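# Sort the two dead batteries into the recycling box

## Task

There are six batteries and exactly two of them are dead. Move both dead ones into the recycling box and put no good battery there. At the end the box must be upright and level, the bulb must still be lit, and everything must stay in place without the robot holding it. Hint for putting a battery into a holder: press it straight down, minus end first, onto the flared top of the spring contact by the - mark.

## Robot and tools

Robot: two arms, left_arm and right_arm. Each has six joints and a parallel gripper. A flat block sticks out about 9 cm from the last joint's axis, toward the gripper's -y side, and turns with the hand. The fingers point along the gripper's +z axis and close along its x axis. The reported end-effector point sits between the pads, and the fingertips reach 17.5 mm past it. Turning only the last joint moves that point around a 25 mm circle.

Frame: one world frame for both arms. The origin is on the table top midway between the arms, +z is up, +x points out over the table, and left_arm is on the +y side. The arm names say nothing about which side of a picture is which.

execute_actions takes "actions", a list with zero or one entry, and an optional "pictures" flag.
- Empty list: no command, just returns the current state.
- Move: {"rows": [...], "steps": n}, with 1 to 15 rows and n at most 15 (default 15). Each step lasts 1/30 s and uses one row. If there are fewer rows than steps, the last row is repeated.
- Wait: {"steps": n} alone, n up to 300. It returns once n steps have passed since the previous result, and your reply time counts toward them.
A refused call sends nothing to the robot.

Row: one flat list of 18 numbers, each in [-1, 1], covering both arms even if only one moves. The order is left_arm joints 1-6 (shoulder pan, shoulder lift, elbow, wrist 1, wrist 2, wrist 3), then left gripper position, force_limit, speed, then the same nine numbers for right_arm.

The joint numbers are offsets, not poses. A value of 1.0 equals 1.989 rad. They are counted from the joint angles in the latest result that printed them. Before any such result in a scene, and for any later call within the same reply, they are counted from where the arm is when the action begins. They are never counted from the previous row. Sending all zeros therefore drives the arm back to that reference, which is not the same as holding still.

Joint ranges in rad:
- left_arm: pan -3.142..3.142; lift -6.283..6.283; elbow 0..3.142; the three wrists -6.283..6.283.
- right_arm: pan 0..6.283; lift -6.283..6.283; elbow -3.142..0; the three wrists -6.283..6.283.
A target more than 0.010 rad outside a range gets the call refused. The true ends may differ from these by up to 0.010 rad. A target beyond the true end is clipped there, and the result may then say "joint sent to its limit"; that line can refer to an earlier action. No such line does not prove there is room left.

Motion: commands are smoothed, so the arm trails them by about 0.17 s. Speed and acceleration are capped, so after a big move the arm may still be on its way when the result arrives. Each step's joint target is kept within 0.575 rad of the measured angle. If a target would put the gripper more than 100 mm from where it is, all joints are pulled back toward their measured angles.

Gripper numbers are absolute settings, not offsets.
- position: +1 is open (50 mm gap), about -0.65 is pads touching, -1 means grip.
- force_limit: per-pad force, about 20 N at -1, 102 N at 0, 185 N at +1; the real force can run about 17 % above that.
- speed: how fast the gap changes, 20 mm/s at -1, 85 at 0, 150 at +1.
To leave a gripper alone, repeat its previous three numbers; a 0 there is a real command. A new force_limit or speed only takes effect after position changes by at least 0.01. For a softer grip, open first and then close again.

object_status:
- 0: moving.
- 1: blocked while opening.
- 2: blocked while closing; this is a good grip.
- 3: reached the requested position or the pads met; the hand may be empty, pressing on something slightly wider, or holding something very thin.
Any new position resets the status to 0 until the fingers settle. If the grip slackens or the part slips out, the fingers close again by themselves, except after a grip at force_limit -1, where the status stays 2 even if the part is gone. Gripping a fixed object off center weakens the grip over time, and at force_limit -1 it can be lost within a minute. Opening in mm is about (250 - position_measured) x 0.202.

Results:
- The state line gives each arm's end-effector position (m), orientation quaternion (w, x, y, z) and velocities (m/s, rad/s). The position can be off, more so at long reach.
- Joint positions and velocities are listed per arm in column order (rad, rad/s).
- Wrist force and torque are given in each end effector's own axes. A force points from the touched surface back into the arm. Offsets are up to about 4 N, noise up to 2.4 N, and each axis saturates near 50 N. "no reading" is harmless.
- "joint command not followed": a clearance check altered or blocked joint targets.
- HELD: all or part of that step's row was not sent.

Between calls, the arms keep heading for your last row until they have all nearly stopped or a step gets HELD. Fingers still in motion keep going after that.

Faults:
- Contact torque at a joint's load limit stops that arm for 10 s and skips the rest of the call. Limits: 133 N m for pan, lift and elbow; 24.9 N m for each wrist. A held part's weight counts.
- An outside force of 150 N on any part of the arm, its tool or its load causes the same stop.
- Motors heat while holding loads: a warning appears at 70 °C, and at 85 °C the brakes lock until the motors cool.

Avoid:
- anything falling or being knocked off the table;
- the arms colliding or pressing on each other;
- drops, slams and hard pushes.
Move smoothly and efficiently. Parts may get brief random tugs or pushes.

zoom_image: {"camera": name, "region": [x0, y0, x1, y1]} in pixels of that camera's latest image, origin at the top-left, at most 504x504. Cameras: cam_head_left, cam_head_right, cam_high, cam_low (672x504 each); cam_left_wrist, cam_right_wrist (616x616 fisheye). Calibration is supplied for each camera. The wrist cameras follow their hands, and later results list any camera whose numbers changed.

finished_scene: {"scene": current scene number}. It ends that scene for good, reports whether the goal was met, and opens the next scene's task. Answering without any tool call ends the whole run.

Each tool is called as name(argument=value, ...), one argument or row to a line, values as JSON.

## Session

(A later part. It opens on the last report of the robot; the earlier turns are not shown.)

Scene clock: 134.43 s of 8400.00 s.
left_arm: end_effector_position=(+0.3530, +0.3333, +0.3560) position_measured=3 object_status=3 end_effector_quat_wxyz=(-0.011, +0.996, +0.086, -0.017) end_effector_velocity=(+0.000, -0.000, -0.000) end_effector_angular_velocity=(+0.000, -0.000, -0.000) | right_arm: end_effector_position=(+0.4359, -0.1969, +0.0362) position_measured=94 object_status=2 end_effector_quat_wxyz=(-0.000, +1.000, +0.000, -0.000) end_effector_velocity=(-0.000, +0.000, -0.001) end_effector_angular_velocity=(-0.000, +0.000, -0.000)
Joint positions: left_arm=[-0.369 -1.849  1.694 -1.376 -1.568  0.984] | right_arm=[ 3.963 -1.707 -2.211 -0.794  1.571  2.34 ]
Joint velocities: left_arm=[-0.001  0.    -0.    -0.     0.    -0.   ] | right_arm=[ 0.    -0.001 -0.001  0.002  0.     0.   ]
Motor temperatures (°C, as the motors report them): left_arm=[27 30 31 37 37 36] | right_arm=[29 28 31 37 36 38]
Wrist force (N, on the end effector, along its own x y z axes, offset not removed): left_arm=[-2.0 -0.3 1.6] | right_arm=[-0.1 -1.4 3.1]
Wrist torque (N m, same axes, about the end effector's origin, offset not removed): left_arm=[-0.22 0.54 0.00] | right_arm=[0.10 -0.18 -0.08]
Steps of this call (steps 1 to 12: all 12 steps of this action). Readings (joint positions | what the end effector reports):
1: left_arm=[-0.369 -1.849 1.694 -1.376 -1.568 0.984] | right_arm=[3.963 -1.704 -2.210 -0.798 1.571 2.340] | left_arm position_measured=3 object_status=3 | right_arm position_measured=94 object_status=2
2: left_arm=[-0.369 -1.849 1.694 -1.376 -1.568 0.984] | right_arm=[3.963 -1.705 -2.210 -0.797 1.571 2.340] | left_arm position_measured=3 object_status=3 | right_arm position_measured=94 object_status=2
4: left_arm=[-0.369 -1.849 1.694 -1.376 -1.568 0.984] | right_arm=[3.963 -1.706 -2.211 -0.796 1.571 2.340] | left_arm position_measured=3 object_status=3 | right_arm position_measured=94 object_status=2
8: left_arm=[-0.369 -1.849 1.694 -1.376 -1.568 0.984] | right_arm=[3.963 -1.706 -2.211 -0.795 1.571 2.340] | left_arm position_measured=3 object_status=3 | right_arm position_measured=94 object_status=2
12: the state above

execute_actions(
  actions=[],
)

Scene clock: 143.17 s of 8400.00 s.
left_arm: end_effector_position=(+0.3530, +0.3333, +0.3560) position_measured=3 object_status=3 end_effector_quat_wxyz=(-0.011, +0.996, +0.086, -0.017) end_effector_velocity=(-0.000, +0.001, -0.000) end_effector_angular_velocity=(+0.000, +0.000, +0.002) | right_arm: end_effector_position=(+0.4359, -0.1969, +0.0361) position_measured=94 object_status=2 end_effector_quat_wxyz=(-0.000, +1.000, +0.000, -0.000) end_effector_velocity=(+0.000, -0.000, +0.001) end_effector_angular_velocity=(+0.001, -0.001, -0.001)
Joint positions: left_arm=[-0.369 -1.849  1.694 -1.376 -1.568  0.984] | right_arm=[ 3.963 -1.707 -2.211 -0.794  1.571  2.34 ]
Joint velocities: left_arm=[ 0.001  0.     0.     0.    -0.    -0.   ] | right_arm=[-0.001  0.001 -0.     0.001 -0.     0.   ]
Motor temperatures (°C, as the motors report them): left_arm=[27 30 31 37 37 36] | right_arm=[29 28 31 37 36 38]
Wrist force (N, on the end effector, along its own x y z axes, offset not removed): left_arm=[-2.3 1.1 3.3] | right_arm=[-0.8 -2.2 2.5]
Wrist torque (N m, same axes, about the end effector's origin, offset not removed): left_arm=[0.08 0.68 0.10] | right_arm=[0.03 -0.10 -0.20]
Steps of this call (steps 1 to 15: the robot went on to your last target; steps 16 to 90: nothing new was sent; then 5.73 s passed at rest). Readings (joint positions | what the end effector reports):
1: left_arm=[-0.369 -1.849 1.694 -1.376 -1.568 0.984] | right_arm=[3.963 -1.707 -2.211 -0.794 1.571 2.340] | left_arm position_measured=3 object_status=3 | right_arm position_measured=94 object_status=2
2: left_arm=[-0.369 -1.849 1.694 -1.376 -1.568 0.984] | right_arm=[3.963 -1.707 -2.211 -0.794 1.571 2.340] | left_arm position_measured=3 object_status=3 | right_arm position_measured=94 object_status=2
4: left_arm=[-0.369 -1.849 1.694 -1.376 -1.568 0.984] | right_arm=[3.963 -1.707 -2.211 -0.794 1.571 2.340] | left_arm position_measured=3 object_status=3 | right_arm position_measured=94 object_status=2
8: left_arm=[-0.369 -1.849 1.694 -1.376 -1.568 0.984] | right_arm=[3.963 -1.707 -2.211 -0.794 1.571 2.340] | left_arm position_measured=3 object_status=3 | right_arm position_measured=94 object_status=2
90: the state above
All arms were judged still, so your last target was given up. Only a new action makes them travel on or press farther. Fingers that are still opening or closing keep moving.
camera_calibration (this result's frames):
cam_left_wrist: T_world_to_cam=[[0.981478, 0.190277, -0.022254, -0.408093], [0.189969, -0.951658, 0.241368, 0.167996], [0.0247486, -0.241125, -0.970179, 0.56491], [0, 0, 0, 1]] pos_world=[0.35464, 0.373739, 0.498433]
cam_right_wrist: T_world_to_cam=[[0.997713, -0.0429107, 0.0522177, -0.451755], [-0.0572273, -0.947402, 0.314888, -0.178672], [0.0359591, -0.317156, -0.947691, 0.103875], [0, 0, 0, 1]] pos_world=[0.436762, -0.155715, 0.178292]

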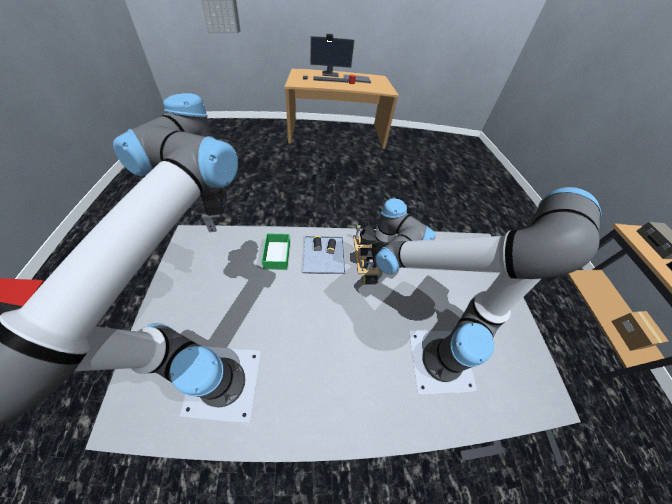

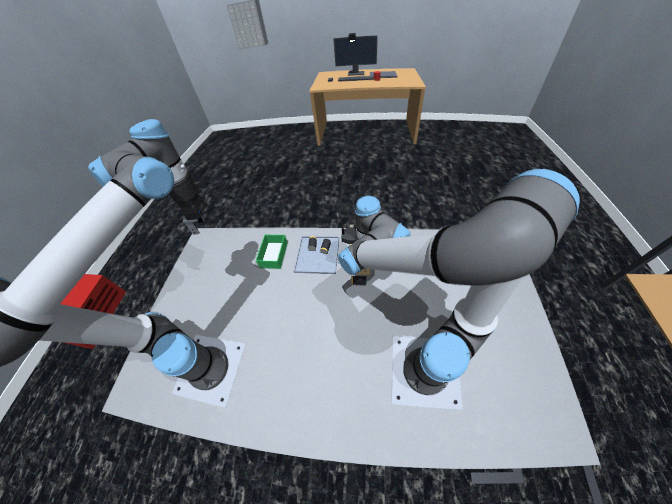

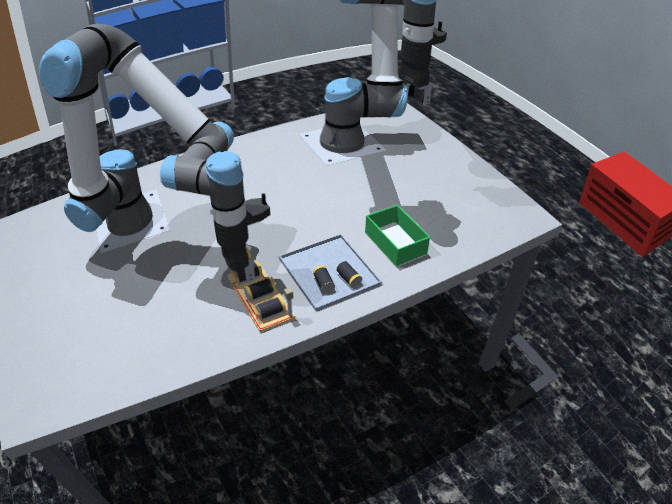

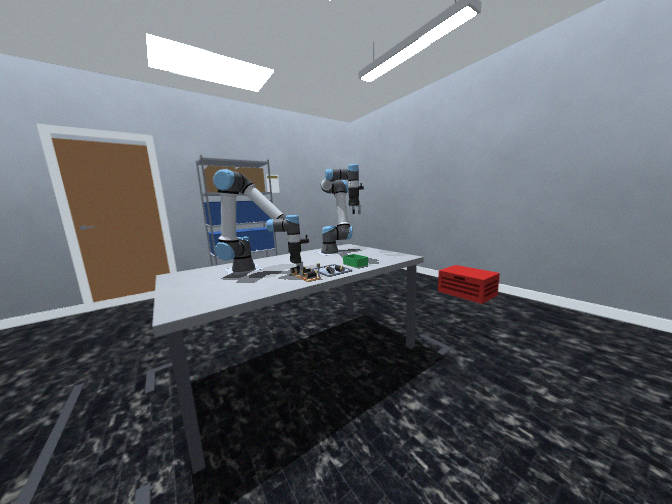

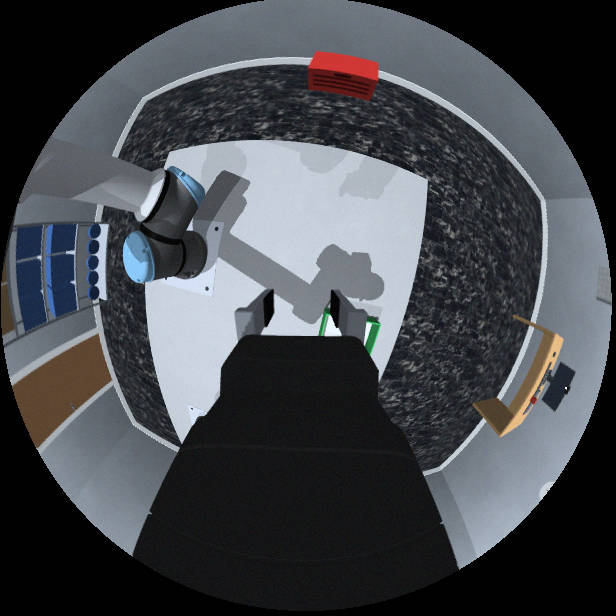

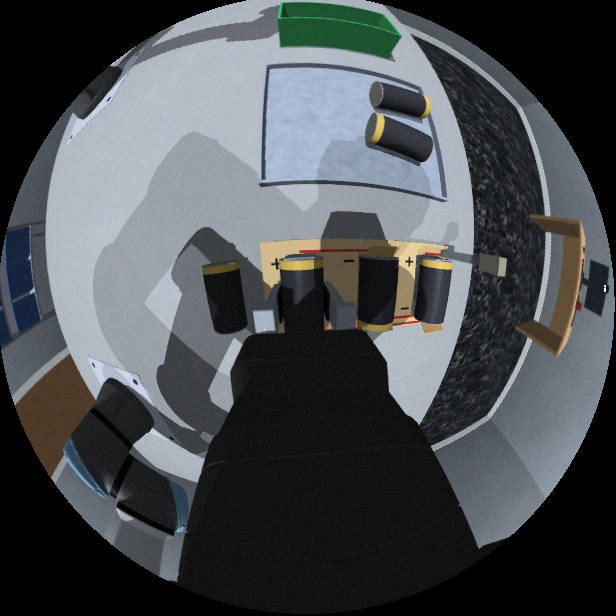

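execute_actions(
  actions=[
    {"rows":[[0,0,0,0,0,0,1,0,0,0,-0.001,-0.0006,0.0016,0,0,-1,0,-0.3]],"steps":15},
  ],
  pictures=false,
)

execute_actions(
  actions=[
    {"rows":[[0,0,0,0,0,0,1,0,0,0,-0.001,-0.0006,0.0016,0,0,-1,0,-0.3]],"steps":15},
  ],
  pictures=false,
)

Scene clock: 146.10 s of 8400.00 s.
left_arm: end_effector_position=(+0.3530, +0.3333, +0.3560) position_measured=3 object_status=3 end_effector_quat_wxyz=(-0.011, +0.996, +0.086, -0.017) end_effector_velocity=(-0.000, +0.000, +0.000) end_effector_angular_velocity=(-0.000, -0.000, +0.001) | right_arm: end_effector_position=(+0.4358, -0.1969, +0.0351) position_measured=94 object_status=2 end_effector_quat_wxyz=(-0.000, +1.000, +0.000, -0.000) end_effector_velocity=(-0.000, +0.001, -0.000) end_effector_angular_velocity=(+0.001, -0.000, +0.001)
Joint positions: left_arm=[-0.369 -1.849  1.694 -1.376 -1.568  0.984] | right_arm=[ 3.963 -1.709 -2.212 -0.791  1.571  2.34 ]
Joint velocities: left_arm=[ 0.001 -0.001 -0.     0.     0.    -0.001] | right_arm=[ 0.001 -0.    -0.     0.001  0.    -0.   ]
Motor temperatures (°C, as the motors report them): left_arm=[27 30 31 37 37 36] | right_arm=[29 28 31 37 36 38]
Wrist force (N, on the end effector, along its own x y z axes, offset not removed): left_arm=[-2.3 -1.2 -1.1] | right_arm=[-0.6 -2.0 0.2]
Wrist torque (N m, same axes, about the end effector's origin, offset not removed): left_arm=[-0.45 0.51 0.24] | right_arm=[-0.05 -0.20 -0.15]
Steps of this call (steps 1 to 73: nothing new was sent; steps 74 to 88: all 15 steps of this action). Readings (joint positions | what the end effector reports):
74: left_arm=[-0.369 -1.849 1.694 -1.376 -1.568 0.984] | right_arm=[3.963 -1.707 -2.211 -0.794 1.571 2.340] | left_arm position_measured=3 object_status=3 | right_arm position_measured=94 object_status=2
75: left_arm=[-0.369 -1.849 1.694 -1.376 -1.568 0.984] | right_arm=[3.963 -1.707 -2.211 -0.794 1.571 2.340] | left_arm position_measured=3 object_status=3 | right_arm position_measured=94 object_status=2
77: left_arm=[-0.369 -1.849 1.694 -1.376 -1.568 0.984] | right_arm=[3.963 -1.708 -2.212 -0.793 1.571 2.340] | left_arm position_measured=3 object_status=3 | right_arm position_measured=94 object_status=2
81: left_arm=[-0.369 -1.849 1.694 -1.376 -1.568 0.984] | right_arm=[3.963 -1.708 -2.212 -0.792 1.571 2.340] | left_arm position_measured=3 object_status=3 | right_arm position_measured=94 object_status=2
88: the state above

Scene clock: 146.60 s of 8400.00 s.
left_arm: end_effector_position=(+0.3530, +0.3333, +0.3560) position_measured=3 object_status=3 end_effector_quat_wxyz=(-0.011, +0.996, +0.086, -0.017) end_effector_velocity=(-0.000, -0.000, +0.000) end_effector_angular_velocity=(-0.000, -0.000, -0.001) | right_arm: end_effector_position=(+0.4359, -0.1969, +0.0342) position_measured=94 object_status=2 end_effector_quat_wxyz=(-0.000, +1.000, +0.000, -0.000) end_effector_velocity=(-0.000, -0.001, -0.000) end_effector_angular_velocity=(-0.001, +0.001, -0.001)
Joint positions: left_arm=[-0.369 -1.849  1.694 -1.376 -1.568  0.984] | right_arm=[ 3.963 -1.711 -2.214 -0.788  1.571  2.34 ]
Joint velocities: left_arm=[-0. -0.  0. -0. -0.  0.] | right_arm=[-0.001 -0.    -0.001 -0.     0.     0.   ]
Motor temperatures (°C, as the motors report them): left_arm=[27 30 31 37 37 36] | right_arm=[29 28 31 37 36 38]
Wrist force (N, on the end effector, along its own x y z axes, offset not removed): left_arm=[-0.9 -1.5 2.4] | right_arm=[-16.7 19.3 -50.0]
Wrist torque (N m, same axes, about the end effector's origin, offset not removed): left_arm=[-0.47 0.32 0.19] | right_arm=[0.32 -0.63 -0.20]
Steps of this call (steps 1 to 15: all 15 steps of this action). Readings (joint positions | what the end effector reports):
1: left_arm=[-0.369 -1.849 1.694 -1.376 -1.568 0.984] | right_arm=[3.963 -1.709 -2.212 -0.791 1.571 2.340] | left_arm position_measured=3 object_status=3 | right_arm position_measured=94 object_status=2
2: left_arm=[-0.369 -1.849 1.694 -1.376 -1.568 0.984] | right_arm=[3.963 -1.709 -2.213 -0.791 1.571 2.340] | left_arm position_measured=3 object_status=3 | right_arm position_measured=94 object_status=2
4: left_arm=[-0.369 -1.849 1.694 -1.376 -1.568 0.984] | right_arm=[3.963 -1.710 -2.213 -0.790 1.571 2.340] | left_arm position_measured=3 object_status=3 | right_arm position_measured=94 object_status=2
8: left_arm=[-0.369 -1.849 1.694 -1.376 -1.568 0.984] | right_arm=[3.963 -1.710 -2.213 -0.789 1.571 2.340] | left_arm position_measured=3 object_status=3 | right_arm position_measured=94 object_status=2
15: the state above

Seated at ≈0.035. Open and back off.

execute_actions(
  actions=[
    {"rows":[[0,0,0,0,0,0,1,0,0,0,0.0008,0.0005,-0.0013,0,0,0.8,0,0]],"steps":12},
  ],
  pictures=false,
)

execute_actions(
  actions=[
    {"rows":[[0,0,0,0,0,0,1,0,0,0,0.051,0.035,-0.086,0,0,0.8,0,0]],"steps":15},
  ],
)

zoom_image(
  camera="cam_high",
  region=[200, 220, 320, 340],
)

Scene clock: 150.63 s of 8400.00 s.
left_arm: end_effector_position=(+0.3530, +0.3333, +0.3560) position_measured=3 object_status=3 end_effector_quat_wxyz=(-0.011, +0.996, +0.086, -0.017) end_effector_velocity=(+0.000, +0.000, -0.000) end_effector_angular_velocity=(-0.000, +0.000, -0.000) | right_arm: end_effector_position=(+0.4358, -0.1969, +0.0349) position_measured=32 object_status=3 end_effector_quat_wxyz=(-0.000, +1.000, +0.000, -0.000) end_effector_velocity=(+0.001, +0.001, +0.001) end_effector_angular_velocity=(+0.002, -0.002, +0.000)
Joint positions: left_arm=[-0.369 -1.849  1.694 -1.376 -1.568  0.984] | right_arm=[ 3.963 -1.709 -2.213 -0.791  1.571  2.34 ]
Joint velocities: left_arm=[ 0.001 -0.     0.    -0.     0.     0.001] | right_arm=[ 0.     0.001  0.002  0.    -0.     0.   ]
Motor temperatures (°C, as the motors report them): left_arm=[27 30 31 37 37 36] | right_arm=[29 28 31 37 36 38]
Wrist force (N, on the end effector, along its own x y z axes, offset not removed): left_arm=[-3.2 -2.3 1.9] | right_arm=[-0.7 -0.2 2.6]
Wrist torque (N m, same axes, about the end effector's origin, offset not removed): left_arm=[-0.62 0.71 0.12] | right_arm=[0.06 -0.06 -0.15]
Steps of this call (steps 1 to 15: the robot went on to your last target; steps 16 to 90: nothing new was sent; then 0.63 s passed at rest; steps 91 to 102: all 12 steps of this action). Readings (joint positions | what the end effector reports):
91: left_arm=[-0.369 -1.849 1.694 -1.376 -1.568 0.984] | right_arm=[3.963 -1.711 -2.214 -0.788 1.571 2.340] | left_arm position_measured=3 object_status=3 | right_arm position_measured=88 object_status=0
92: left_arm=[-0.369 -1.849 1.694 -1.376 -1.568 0.984] | right_arm=[3.963 -1.711 -2.214 -0.788 1.571 2.340] | left_arm position_measured=3 object_status=3 | right_arm position_measured=74 object_status=0
94: left_arm=[-0.369 -1.849 1.694 -1.376 -1.568 0.984] | right_arm=[3.963 -1.710 -2.214 -0.789 1.571 2.340] | left_arm position_measured=3 object_status=3 | right_arm position_measured=46 object_status=0
98: left_arm=[-0.369 -1.849 1.694 -1.376 -1.568 0.984] | right_arm=[3.963 -1.710 -2.213 -0.790 1.571 2.340] | left_arm position_measured=3 object_status=3 | right_arm position_measured=32 object_status=0
102: the state above

Scene clock: 151.13 s of 8400.00 s.
left_arm: end_effector_position=(+0.3530, +0.3333, +0.3560) position_measured=3 object_status=3 end_effector_quat_wxyz=(-0.011, +0.996, +0.086, -0.017) end_effector_velocity=(+0.000, +0.000, +0.000) end_effector_angular_velocity=(-0.000, -0.001, +0.000) | right_arm: end_effector_position=(+0.4360, -0.1967, +0.0888) position_measured=32 object_status=3 end_effector_quat_wxyz=(-0.000, +1.000, +0.000, +0.000) end_effector_velocity=(-0.002, -0.002, +0.012) end_effector_angular_velocity=(-0.003, +0.004, -0.001)
Joint positions: left_arm=[-0.369 -1.849  1.694 -1.376 -1.568  0.984] | right_arm=[ 3.963 -1.61  -2.145 -0.957  1.571  2.34 ]
Joint velocities: left_arm=[ 0.    -0.     0.    -0.001 -0.     0.   ] | right_arm=[-0.001  0.023  0.014 -0.042  0.     0.   ]
Motor temperatures (°C, as the motors report them): left_arm=[27 30 31 37 37 36] | right_arm=[29 28 31 37 36 38]
Wrist force (N, on the end effector, along its own x y z axes, offset not removed): left_arm=[-0.2 3.4 0.5] | right_arm=[0.5 -1.5 1.9]
Wrist torque (N m, same axes, about the end effector's origin, offset not removed): left_arm=[0.30 0.15 -0.01] | right_arm=[-0.14 -0.21 -0.11]
Steps of this call (steps 1 to 15: all 15 steps of this action). Readings (joint positions | what the end effector reports):
1: left_arm=[-0.369 -1.849 1.694 -1.376 -1.568 0.984] | right_arm=[3.963 -1.709 -2.212 -0.791 1.571 2.340] | left_arm position_measured=3 object_status=3 | right_arm position_measured=32 object_status=3
2: left_arm=[-0.369 -1.849 1.694 -1.376 -1.568 0.984] | right_arm=[3.963 -1.703 -2.207 -0.797 1.571 2.340] | left_arm position_measured=3 object_status=3 | right_arm position_measured=32 object_status=3
4: left_arm=[-0.369 -1.849 1.694 -1.376 -1.568 0.984] | right_arm=[3.963 -1.668 -2.182 -0.847 1.571 2.340] | left_arm position_measured=3 object_status=3 | right_arm position_measured=32 object_status=3
8: left_arm=[-0.369 -1.849 1.694 -1.376 -1.568 0.984] | right_arm=[3.963 -1.627 -2.156 -0.925 1.571 2.340] | left_arm position_measured=3 object_status=3 | right_arm position_measured=32 object_status=3
15: the state above
camera_calibration (this result's frames):
cam_left_wrist: T_world_to_cam=[[0.981478, 0.190277, -0.0222539, -0.408093], [0.189969, -0.951658, 0.241368, 0.167996], [0.0247487, -0.241125, -0.970179, 0.56491], [0, 0, 0, 1]] pos_world=[0.35464, 0.373739, 0.498433]
cam_right_wrist: T_world_to_cam=[[0.997691, -0.0429318, 0.0526274, -0.45469], [-0.0573617, -0.94753, 0.314477, -0.195024], [0.036365, -0.31677, -0.947805, 0.153722], [0, 0, 0, 1]] pos_world=[0.436863, -0.155618, 0.230959]

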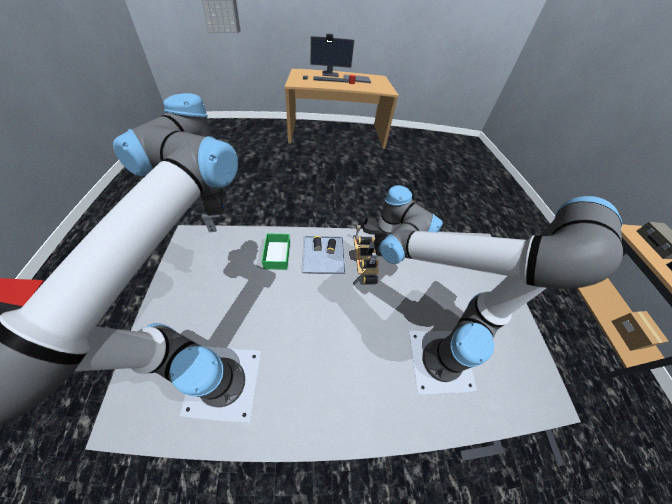

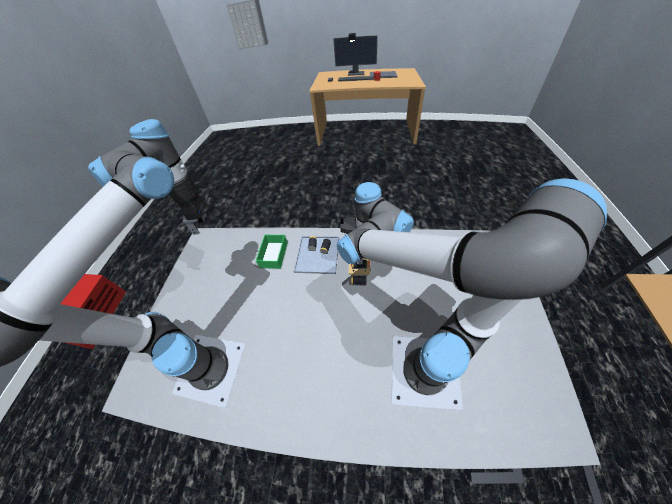

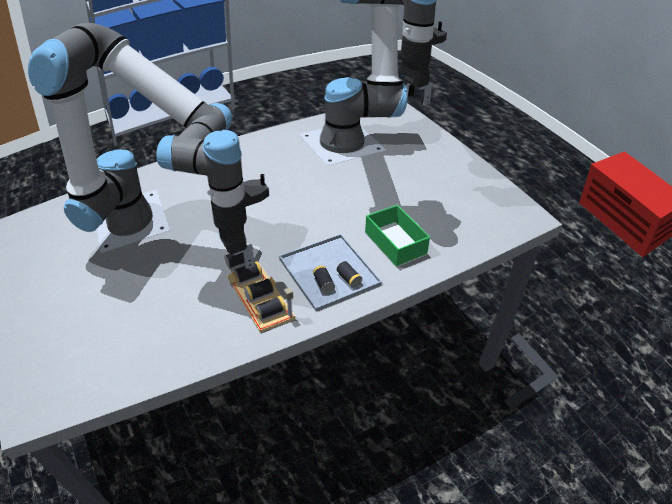

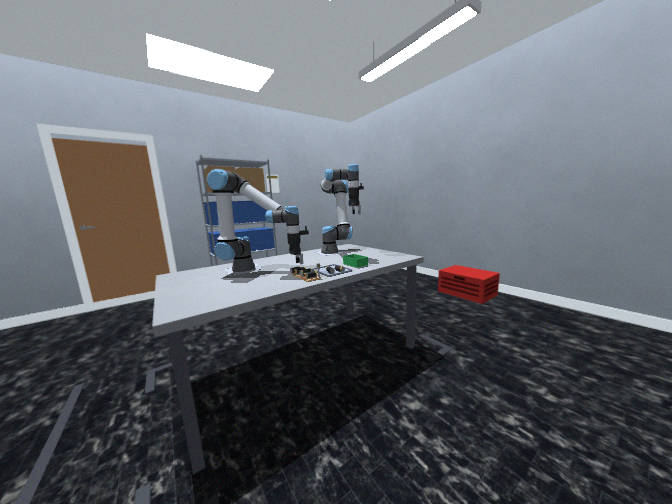

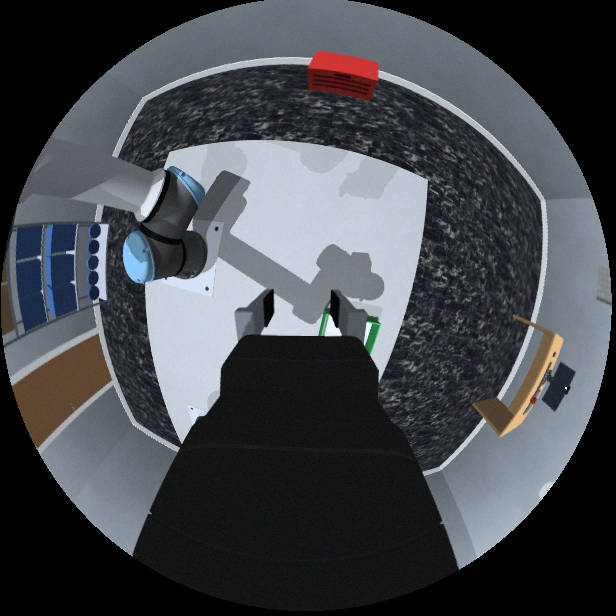

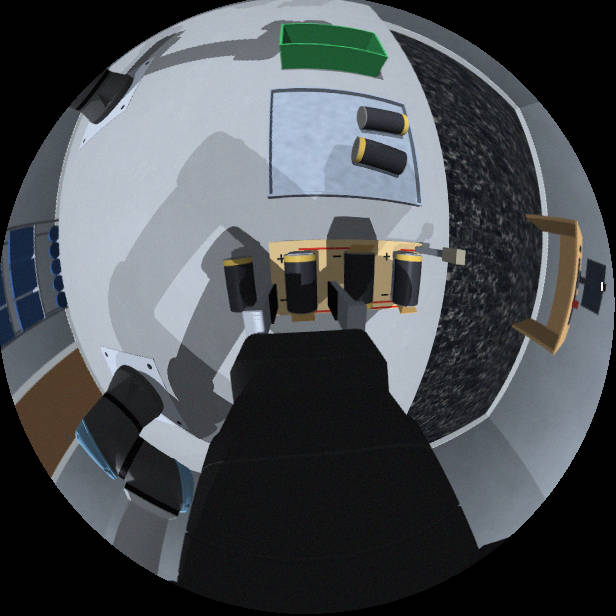

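Region (200, 220, 320, 340) of cam_high's 672x504 image, scaled by 4.200, with more detail than that image has.

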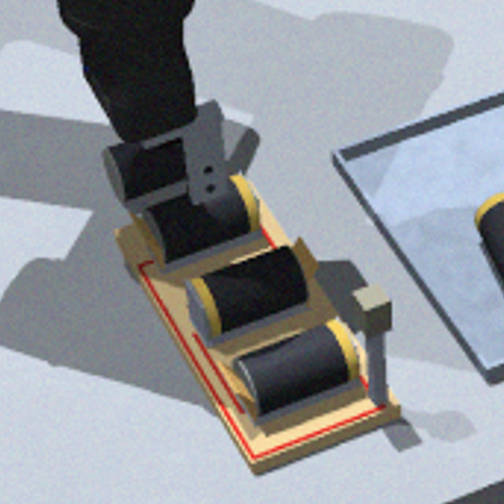

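execute_actions(
  actions=[
    {"rows":[[0,0,0,0,0,0,1,0,0,-0.083,-0.1323,0.1628,-0.0308,0,-0.0831,0.8,0,0]],"steps":15},
  ],
  pictures=false,
)

execute_actions(
  actions=[
    {"steps":15},
  ],
)

Scene clock: 166.80 s of 8400.00 s.
left_arm: end_effector_position=(+0.3530, +0.3333, +0.3560) position_measured=3 object_status=3 end_effector_quat_wxyz=(-0.011, +0.996, +0.086, -0.017) end_effector_velocity=(+0.000, -0.000, -0.000) end_effector_angular_velocity=(+0.000, +0.001, -0.000) | right_arm: end_effector_position=(+0.5603, -0.1964, +0.0898) position_measured=32 object_status=3 end_effector_quat_wxyz=(+0.000, +1.000, +0.000, -0.000) end_effector_velocity=(+0.047, -0.002, -0.001) end_effector_angular_velocity=(+0.006, -0.009, -0.001)
Joint positions: left_arm=[-0.369 -1.849  1.694 -1.376 -1.568  0.984] | right_arm=[ 3.804 -1.863 -1.835 -1.016  1.571  2.181]
Joint velocities: left_arm=[-0.     0.001  0.    -0.     0.    -0.   ] | right_arm=[-0.051 -0.089  0.115 -0.014  0.    -0.05 ]
Motor temperatures (°C, as the motors report them): left_arm=[27 30 31 37 37 36] | right_arm=[29 28 31 37 36 38]
Wrist force (N, on the end effector, along its own x y z axes, offset not removed): left_arm=[-2.8 1.5 3.0] | right_arm=[0.6 -0.9 3.6]
Wrist torque (N m, same axes, about the end effector's origin, offset not removed): left_arm=[-0.07 0.60 0.13] | right_arm=[-0.03 -0.23 -0.12]
Steps of this call (steps 1 to 15: the robot went on to your last target; steps 16 to 90: nothing new was sent; then 12.17 s passed at rest; steps 91 to 105: all 15 steps of this action). Readings (joint positions | what the end effector reports):
91: left_arm=[-0.369 -1.849 1.694 -1.376 -1.568 0.984] | right_arm=[3.963 -1.608 -2.143 -0.962 1.571 2.340] | left_arm position_measured=3 object_status=3 | right_arm position_measured=32 object_status=3
92: left_arm=[-0.369 -1.849 1.694 -1.376 -1.568 0.984] | right_arm=[3.957 -1.614 -2.137 -0.966 1.571 2.334] | left_arm position_measured=3 object_status=3 | right_arm position_measured=32 object_status=3
94: left_arm=[-0.369 -1.849 1.694 -1.376 -1.568 0.984] | right_arm=[3.916 -1.669 -2.079 -0.982 1.571 2.292] | left_arm position_measured=3 object_status=3 | right_arm position_measured=32 object_status=3
98: left_arm=[-0.369 -1.849 1.694 -1.376 -1.568 0.984] | right_arm=[3.842 -1.796 -1.921 -1.004 1.571 2.219] | left_arm position_measured=3 object_status=3 | right_arm position_measured=32 object_status=3
105: the state above

Scene clock: 167.30 s of 8400.00 s.
left_arm: end_effector_position=(+0.3530, +0.3333, +0.3560) position_measured=3 object_status=3 end_effector_quat_wxyz=(-0.011, +0.996, +0.086, -0.017) end_effector_velocity=(+0.000, -0.000, -0.000) end_effector_angular_velocity=(+0.000, +0.001, -0.002) | right_arm: end_effector_position=(+0.5657, -0.1966, +0.0896) position_measured=32 object_status=3 end_effector_quat_wxyz=(-0.000, +1.000, +0.000, -0.000) end_effector_velocity=(+0.001, -0.001, -0.000) end_effector_angular_velocity=(-0.001, +0.001, -0.002)
Joint positions: left_arm=[-0.369 -1.849  1.694 -1.376 -1.568  0.984] | right_arm=[ 3.799 -1.873 -1.821 -1.018  1.571  2.175]
Joint velocities: left_arm=[-0.     0.001 -0.     0.    -0.     0.001] | right_arm=[-0.003 -0.001  0.002 -0.002  0.    -0.001]
Motor temperatures (°C, as the motors report them): left_arm=[27 30 31 37 37 36] | right_arm=[29 28 31 37 36 38]
Wrist force (N, on the end effector, along its own x y z axes, offset not removed): left_arm=[-3.5 -1.3 0.6] | right_arm=[-0.4 -0.8 2.8]
Wrist torque (N m, same axes, about the end effector's origin, offset not removed): left_arm=[-0.52 0.83 0.34] | right_arm=[0.00 -0.16 -0.13]
Steps of this call (steps 1 to 15: the robot went on to your last target). Readings (joint positions | what the end effector reports):
1: left_arm=[-0.369 -1.849 1.694 -1.376 -1.568 0.984] | right_arm=[3.803 -1.866 -1.831 -1.016 1.571 2.179] | left_arm position_measured=3 object_status=3 | right_arm position_measured=32 object_status=3
2: left_arm=[-0.369 -1.849 1.694 -1.376 -1.568 0.984] | right_arm=[3.802 -1.868 -1.829 -1.017 1.571 2.178] | left_arm position_measured=3 object_status=3 | right_arm position_measured=32 object_status=3
4: left_arm=[-0.369 -1.849 1.694 -1.376 -1.568 0.984] | right_arm=[3.800 -1.870 -1.825 -1.017 1.571 2.177] | left_arm position_measured=3 object_status=3 | right_arm position_measured=32 object_status=3
8: left_arm=[-0.369 -1.849 1.694 -1.376 -1.568 0.984] | right_arm=[3.799 -1.872 -1.822 -1.018 1.571 2.175] | left_arm position_measured=3 object_status=3 | right_arm position_measured=32 object_status=3
15: the state above
camera_calibration (this result's frames):
cam_left_wrist: T_world_to_cam=[[0.981478, 0.190277, -0.022254, -0.408093], [0.189969, -0.951658, 0.241368, 0.167996], [0.0247486, -0.241125, -0.970179, 0.56491], [0, 0, 0, 1]] pos_world=[0.35464, 0.373739, 0.498433]
cam_right_wrist: T_world_to_cam=[[0.997722, -0.04271, 0.0522269, -0.584071], [-0.0570392, -0.947417, 0.314877, -0.187936], [0.0360322, -0.317139, -0.947694, 0.149893], [0, 0, 0, 1]] pos_world=[0.56662, -0.155462, 0.231734]

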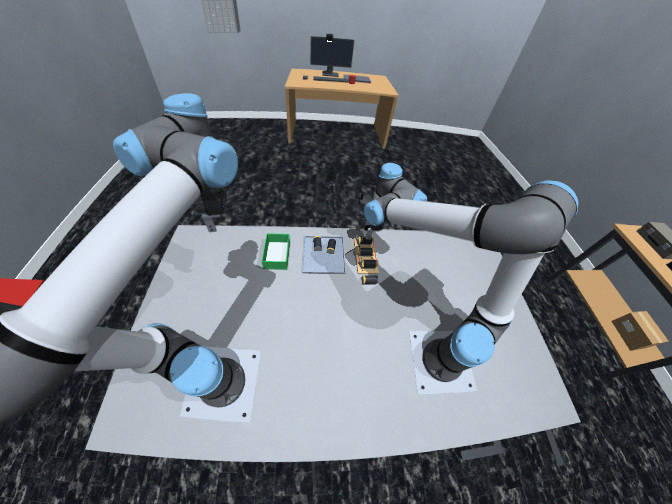

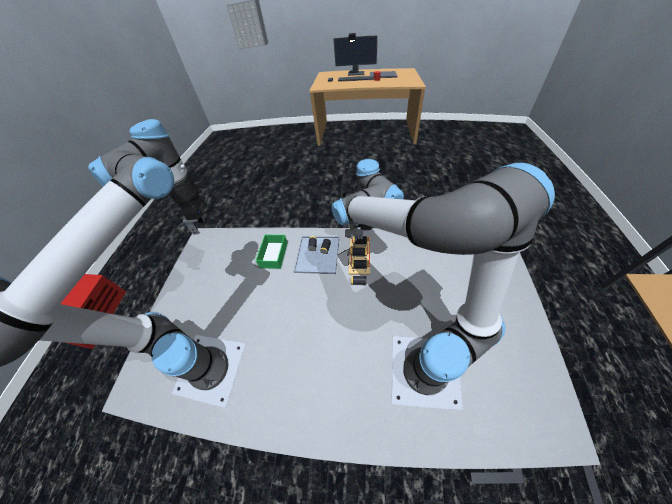

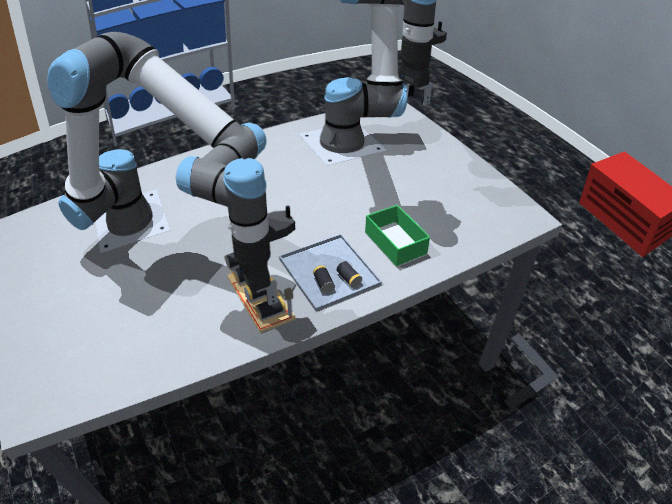

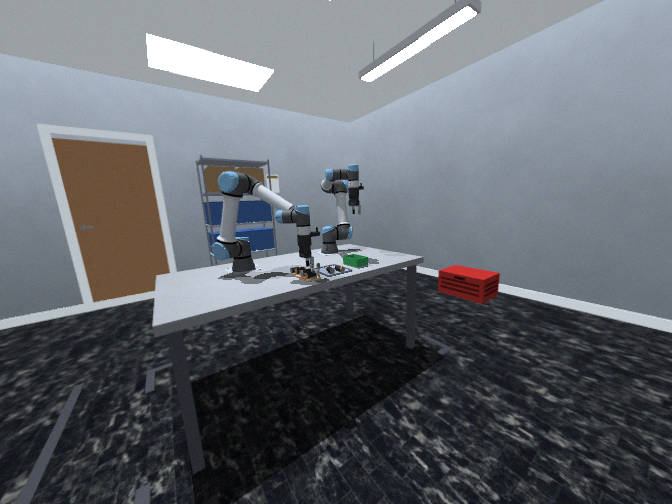

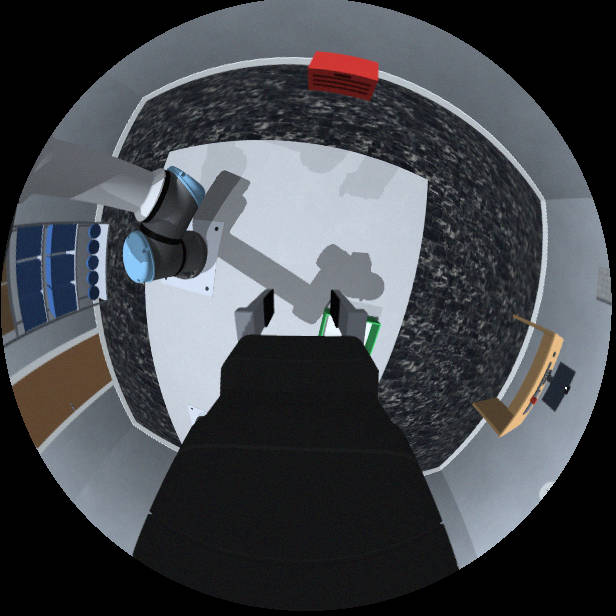

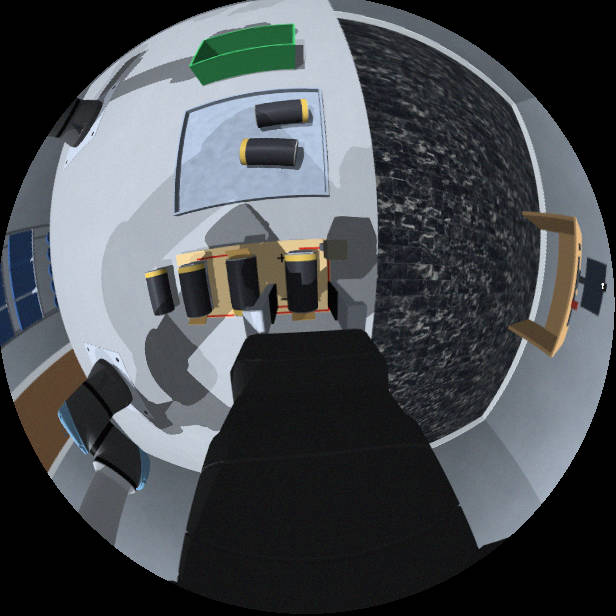

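execute_actions(
  actions=[
    {"rows":[[0,0,0,0,0,0,1,0,0,0,-0.0392,-0.0297,0.0689,0,0,0.8,0,0]],"steps":15},
  ],
  pictures=false,
)

execute_actions(
  actions=[
    {"steps":10},
  ],
  pictures=false,
)

execute_actions(
  actions=[
    {"rows":[[0,0,0,0,0,0,1,0,0,0,0,0,0,0,0,-1,0,-0.3]],"steps":15},
  ],
  pictures=false,
)

Scene clock: 171.57 s of 8400.00 s.
left_arm: end_effector_position=(+0.3530, +0.3333, +0.3560) position_measured=3 object_status=3 end_effector_quat_wxyz=(-0.011, +0.996, +0.086, -0.017) end_effector_velocity=(-0.000, -0.000, +0.000) end_effector_angular_velocity=(-0.000, -0.001, +0.000) | right_arm: end_effector_position=(+0.5657, -0.1967, +0.0361) position_measured=32 object_status=3 end_effector_quat_wxyz=(+0.000, +1.000, +0.000, -0.000) end_effector_velocity=(+0.000, -0.000, -0.011) end_effector_angular_velocity=(+0.002, -0.003, -0.001)
Joint positions: left_arm=[-0.369 -1.849  1.694 -1.376 -1.568  0.984] | right_arm=[ 3.798 -1.949 -1.879 -0.885  1.571  2.175]
Joint velocities: left_arm=[-0.    -0.001 -0.     0.     0.    -0.001] | right_arm=[-0.001 -0.017 -0.012  0.032  0.    -0.   ]
Motor temperatures (°C, as the motors report them): left_arm=[27 30 31 37 37 36] | right_arm=[29 28 31 37 36 38]
Wrist force (N, on the end effector, along its own x y z axes, offset not removed): left_arm=[-0.2 0.5 2.3] | right_arm=[0.1 0.0 3.4]
Wrist torque (N m, same axes, about the end effector's origin, offset not removed): left_arm=[-0.05 0.25 0.08] | right_arm=[0.19 -0.13 -0.13]
Steps of this call (steps 1 to 15: the robot went on to your last target; steps 16 to 90: nothing new was sent; then 0.77 s passed at rest; steps 91 to 105: all 15 steps of this action). Readings (joint positions | what the end effector reports):
91: left_arm=[-0.369 -1.849 1.694 -1.376 -1.568 0.984] | right_arm=[3.798 -1.874 -1.821 -1.018 1.571 2.175] | left_arm position_measured=3 object_status=3 | right_arm position_measured=32 object_status=3
92: left_arm=[-0.369 -1.849 1.694 -1.376 -1.568 0.984] | right_arm=[3.798 -1.879 -1.826 -1.012 1.571 2.175] | left_arm position_measured=3 object_status=3 | right_arm position_measured=32 object_status=3
94: left_arm=[-0.369 -1.849 1.694 -1.376 -1.568 0.984] | right_arm=[3.798 -1.907 -1.847 -0.968 1.571 2.175] | left_arm position_measured=3 object_status=3 | right_arm position_measured=32 object_status=3
98: left_arm=[-0.369 -1.849 1.694 -1.376 -1.568 0.984] | right_arm=[3.798 -1.937 -1.870 -0.909 1.571 2.175] | left_arm position_measured=3 object_status=3 | right_arm position_measured=32 object_status=3
105: the state above

Scene clock: 171.90 s of 8400.00 s.
left_arm: end_effector_position=(+0.3530, +0.3333, +0.3560) position_measured=3 object_status=3 end_effector_quat_wxyz=(-0.011, +0.996, +0.086, -0.017) end_effector_velocity=(+0.000, +0.000, -0.000) end_effector_angular_velocity=(+0.000, +0.000, +0.002) | right_arm: end_effector_position=(+0.5657, -0.1966, +0.0349) position_measured=32 object_status=3 end_effector_quat_wxyz=(-0.000, +1.000, +0.000, -0.000) end_effector_velocity=(-0.000, +0.000, -0.001) end_effector_angular_velocity=(-0.001, +0.001, +0.001)
Joint positions: left_arm=[-0.369 -1.849  1.694 -1.376 -1.568  0.984] | right_arm=[ 3.799 -1.951 -1.88  -0.881  1.571  2.175]
Joint velocities: left_arm=[ 0.001  0.     0.    -0.     0.    -0.001] | right_arm=[ 0.001 -0.002 -0.001  0.002 -0.     0.   ]
Motor temperatures (°C, as the motors report them): left_arm=[27 30 31 37 37 36] | right_arm=[29 28 31 37 36 38]
Wrist force (N, on the end effector, along its own x y z axes, offset not removed): left_arm=[-1.0 -2.6 -0.6] | right_arm=[0.2 0.8 3.1]
Wrist torque (N m, same axes, about the end effector's origin, offset not removed): left_arm=[-0.62 0.37 0.20] | right_arm=[0.35 -0.21 -0.11]
Steps of this call (steps 1 to 10: the robot went on to your last target). Readings (joint positions | what the end effector reports):
1: left_arm=[-0.369 -1.849 1.694 -1.376 -1.568 0.984] | right_arm=[3.798 -1.950 -1.879 -0.884 1.571 2.175] | left_arm position_measured=3 object_status=3 | right_arm position_measured=32 object_status=3
2: left_arm=[-0.369 -1.849 1.694 -1.376 -1.568 0.984] | right_arm=[3.798 -1.950 -1.880 -0.883 1.571 2.175] | left_arm position_measured=3 object_status=3 | right_arm position_measured=32 object_status=3
4: left_arm=[-0.369 -1.849 1.694 -1.376 -1.568 0.984] | right_arm=[3.798 -1.951 -1.880 -0.882 1.571 2.175] | left_arm position_measured=3 object_status=3 | right_arm position_measured=32 object_status=3
8: left_arm=[-0.369 -1.849 1.694 -1.376 -1.568 0.984] | right_arm=[3.799 -1.951 -1.880 -0.881 1.571 2.175] | left_arm position_measured=3 object_status=3 | right_arm position_measured=32 object_status=3
10: the state above

Scene clock: 172.40 s of 8400.00 s.
left_arm: end_effector_position=(+0.3530, +0.3333, +0.3560) position_measured=3 object_status=3 end_effector_quat_wxyz=(-0.011, +0.996, +0.086, -0.017) end_effector_velocity=(-0.000, +0.000, +0.000) end_effector_angular_velocity=(-0.000, -0.001, +0.001) | right_arm: end_effector_position=(+0.5657, -0.1966, +0.0349) position_measured=94 object_status=2 end_effector_quat_wxyz=(-0.000, +1.000, +0.000, -0.000) end_effector_velocity=(+0.000, -0.001, +0.001) end_effector_angular_velocity=(+0.000, -0.000, -0.001)
Joint positions: left_arm=[-0.369 -1.849  1.694 -1.376 -1.568  0.984] | right_arm=[ 3.799 -1.951 -1.88  -0.881  1.571  2.175]
Joint velocities: left_arm=[ 0.    -0.001  0.     0.     0.    -0.001] | right_arm=[-0.001  0.001  0.    -0.001  0.     0.   ]
Motor temperatures (°C, as the motors report them): left_arm=[27 30 31 37 37 36] | right_arm=[29 28 31 37 36 38]
Wrist force (N, on the end effector, along its own x y z axes, offset not removed): left_arm=[-2.3 -2.2 1.8] | right_arm=[1.1 0.9 0.2]
Wrist torque (N m, same axes, about the end effector's origin, offset not removed): left_arm=[-0.57 0.70 0.25] | right_arm=[0.14 -0.24 -0.12]
Steps of this call (steps 1 to 15: all 15 steps of this action). Readings (joint positions | what the end effector reports):
1: left_arm=[-0.369 -1.849 1.694 -1.376 -1.568 0.984] | right_arm=[3.799 -1.951 -1.880 -0.881 1.571 2.175] | left_arm position_measured=3 object_status=3 | right_arm position_measured=37 object_status=0
2: left_arm=[-0.369 -1.849 1.694 -1.376 -1.568 0.984] | right_arm=[3.799 -1.951 -1.880 -0.881 1.571 2.175] | left_arm position_measured=3 object_status=3 | right_arm position_measured=47 object_status=0
4: left_arm=[-0.369 -1.849 1.694 -1.376 -1.568 0.984] | right_arm=[3.799 -1.951 -1.880 -0.881 1.571 2.175] | left_arm position_measured=3 object_status=3 | right_arm position_measured=69 object_status=0
8: left_arm=[-0.369 -1.849 1.694 -1.376 -1.568 0.984] | right_arm=[3.799 -1.951 -1.880 -0.881 1.571 2.175] | left_arm position_measured=3 object_status=3 | right_arm position_measured=94 object_status=0
15: the state above


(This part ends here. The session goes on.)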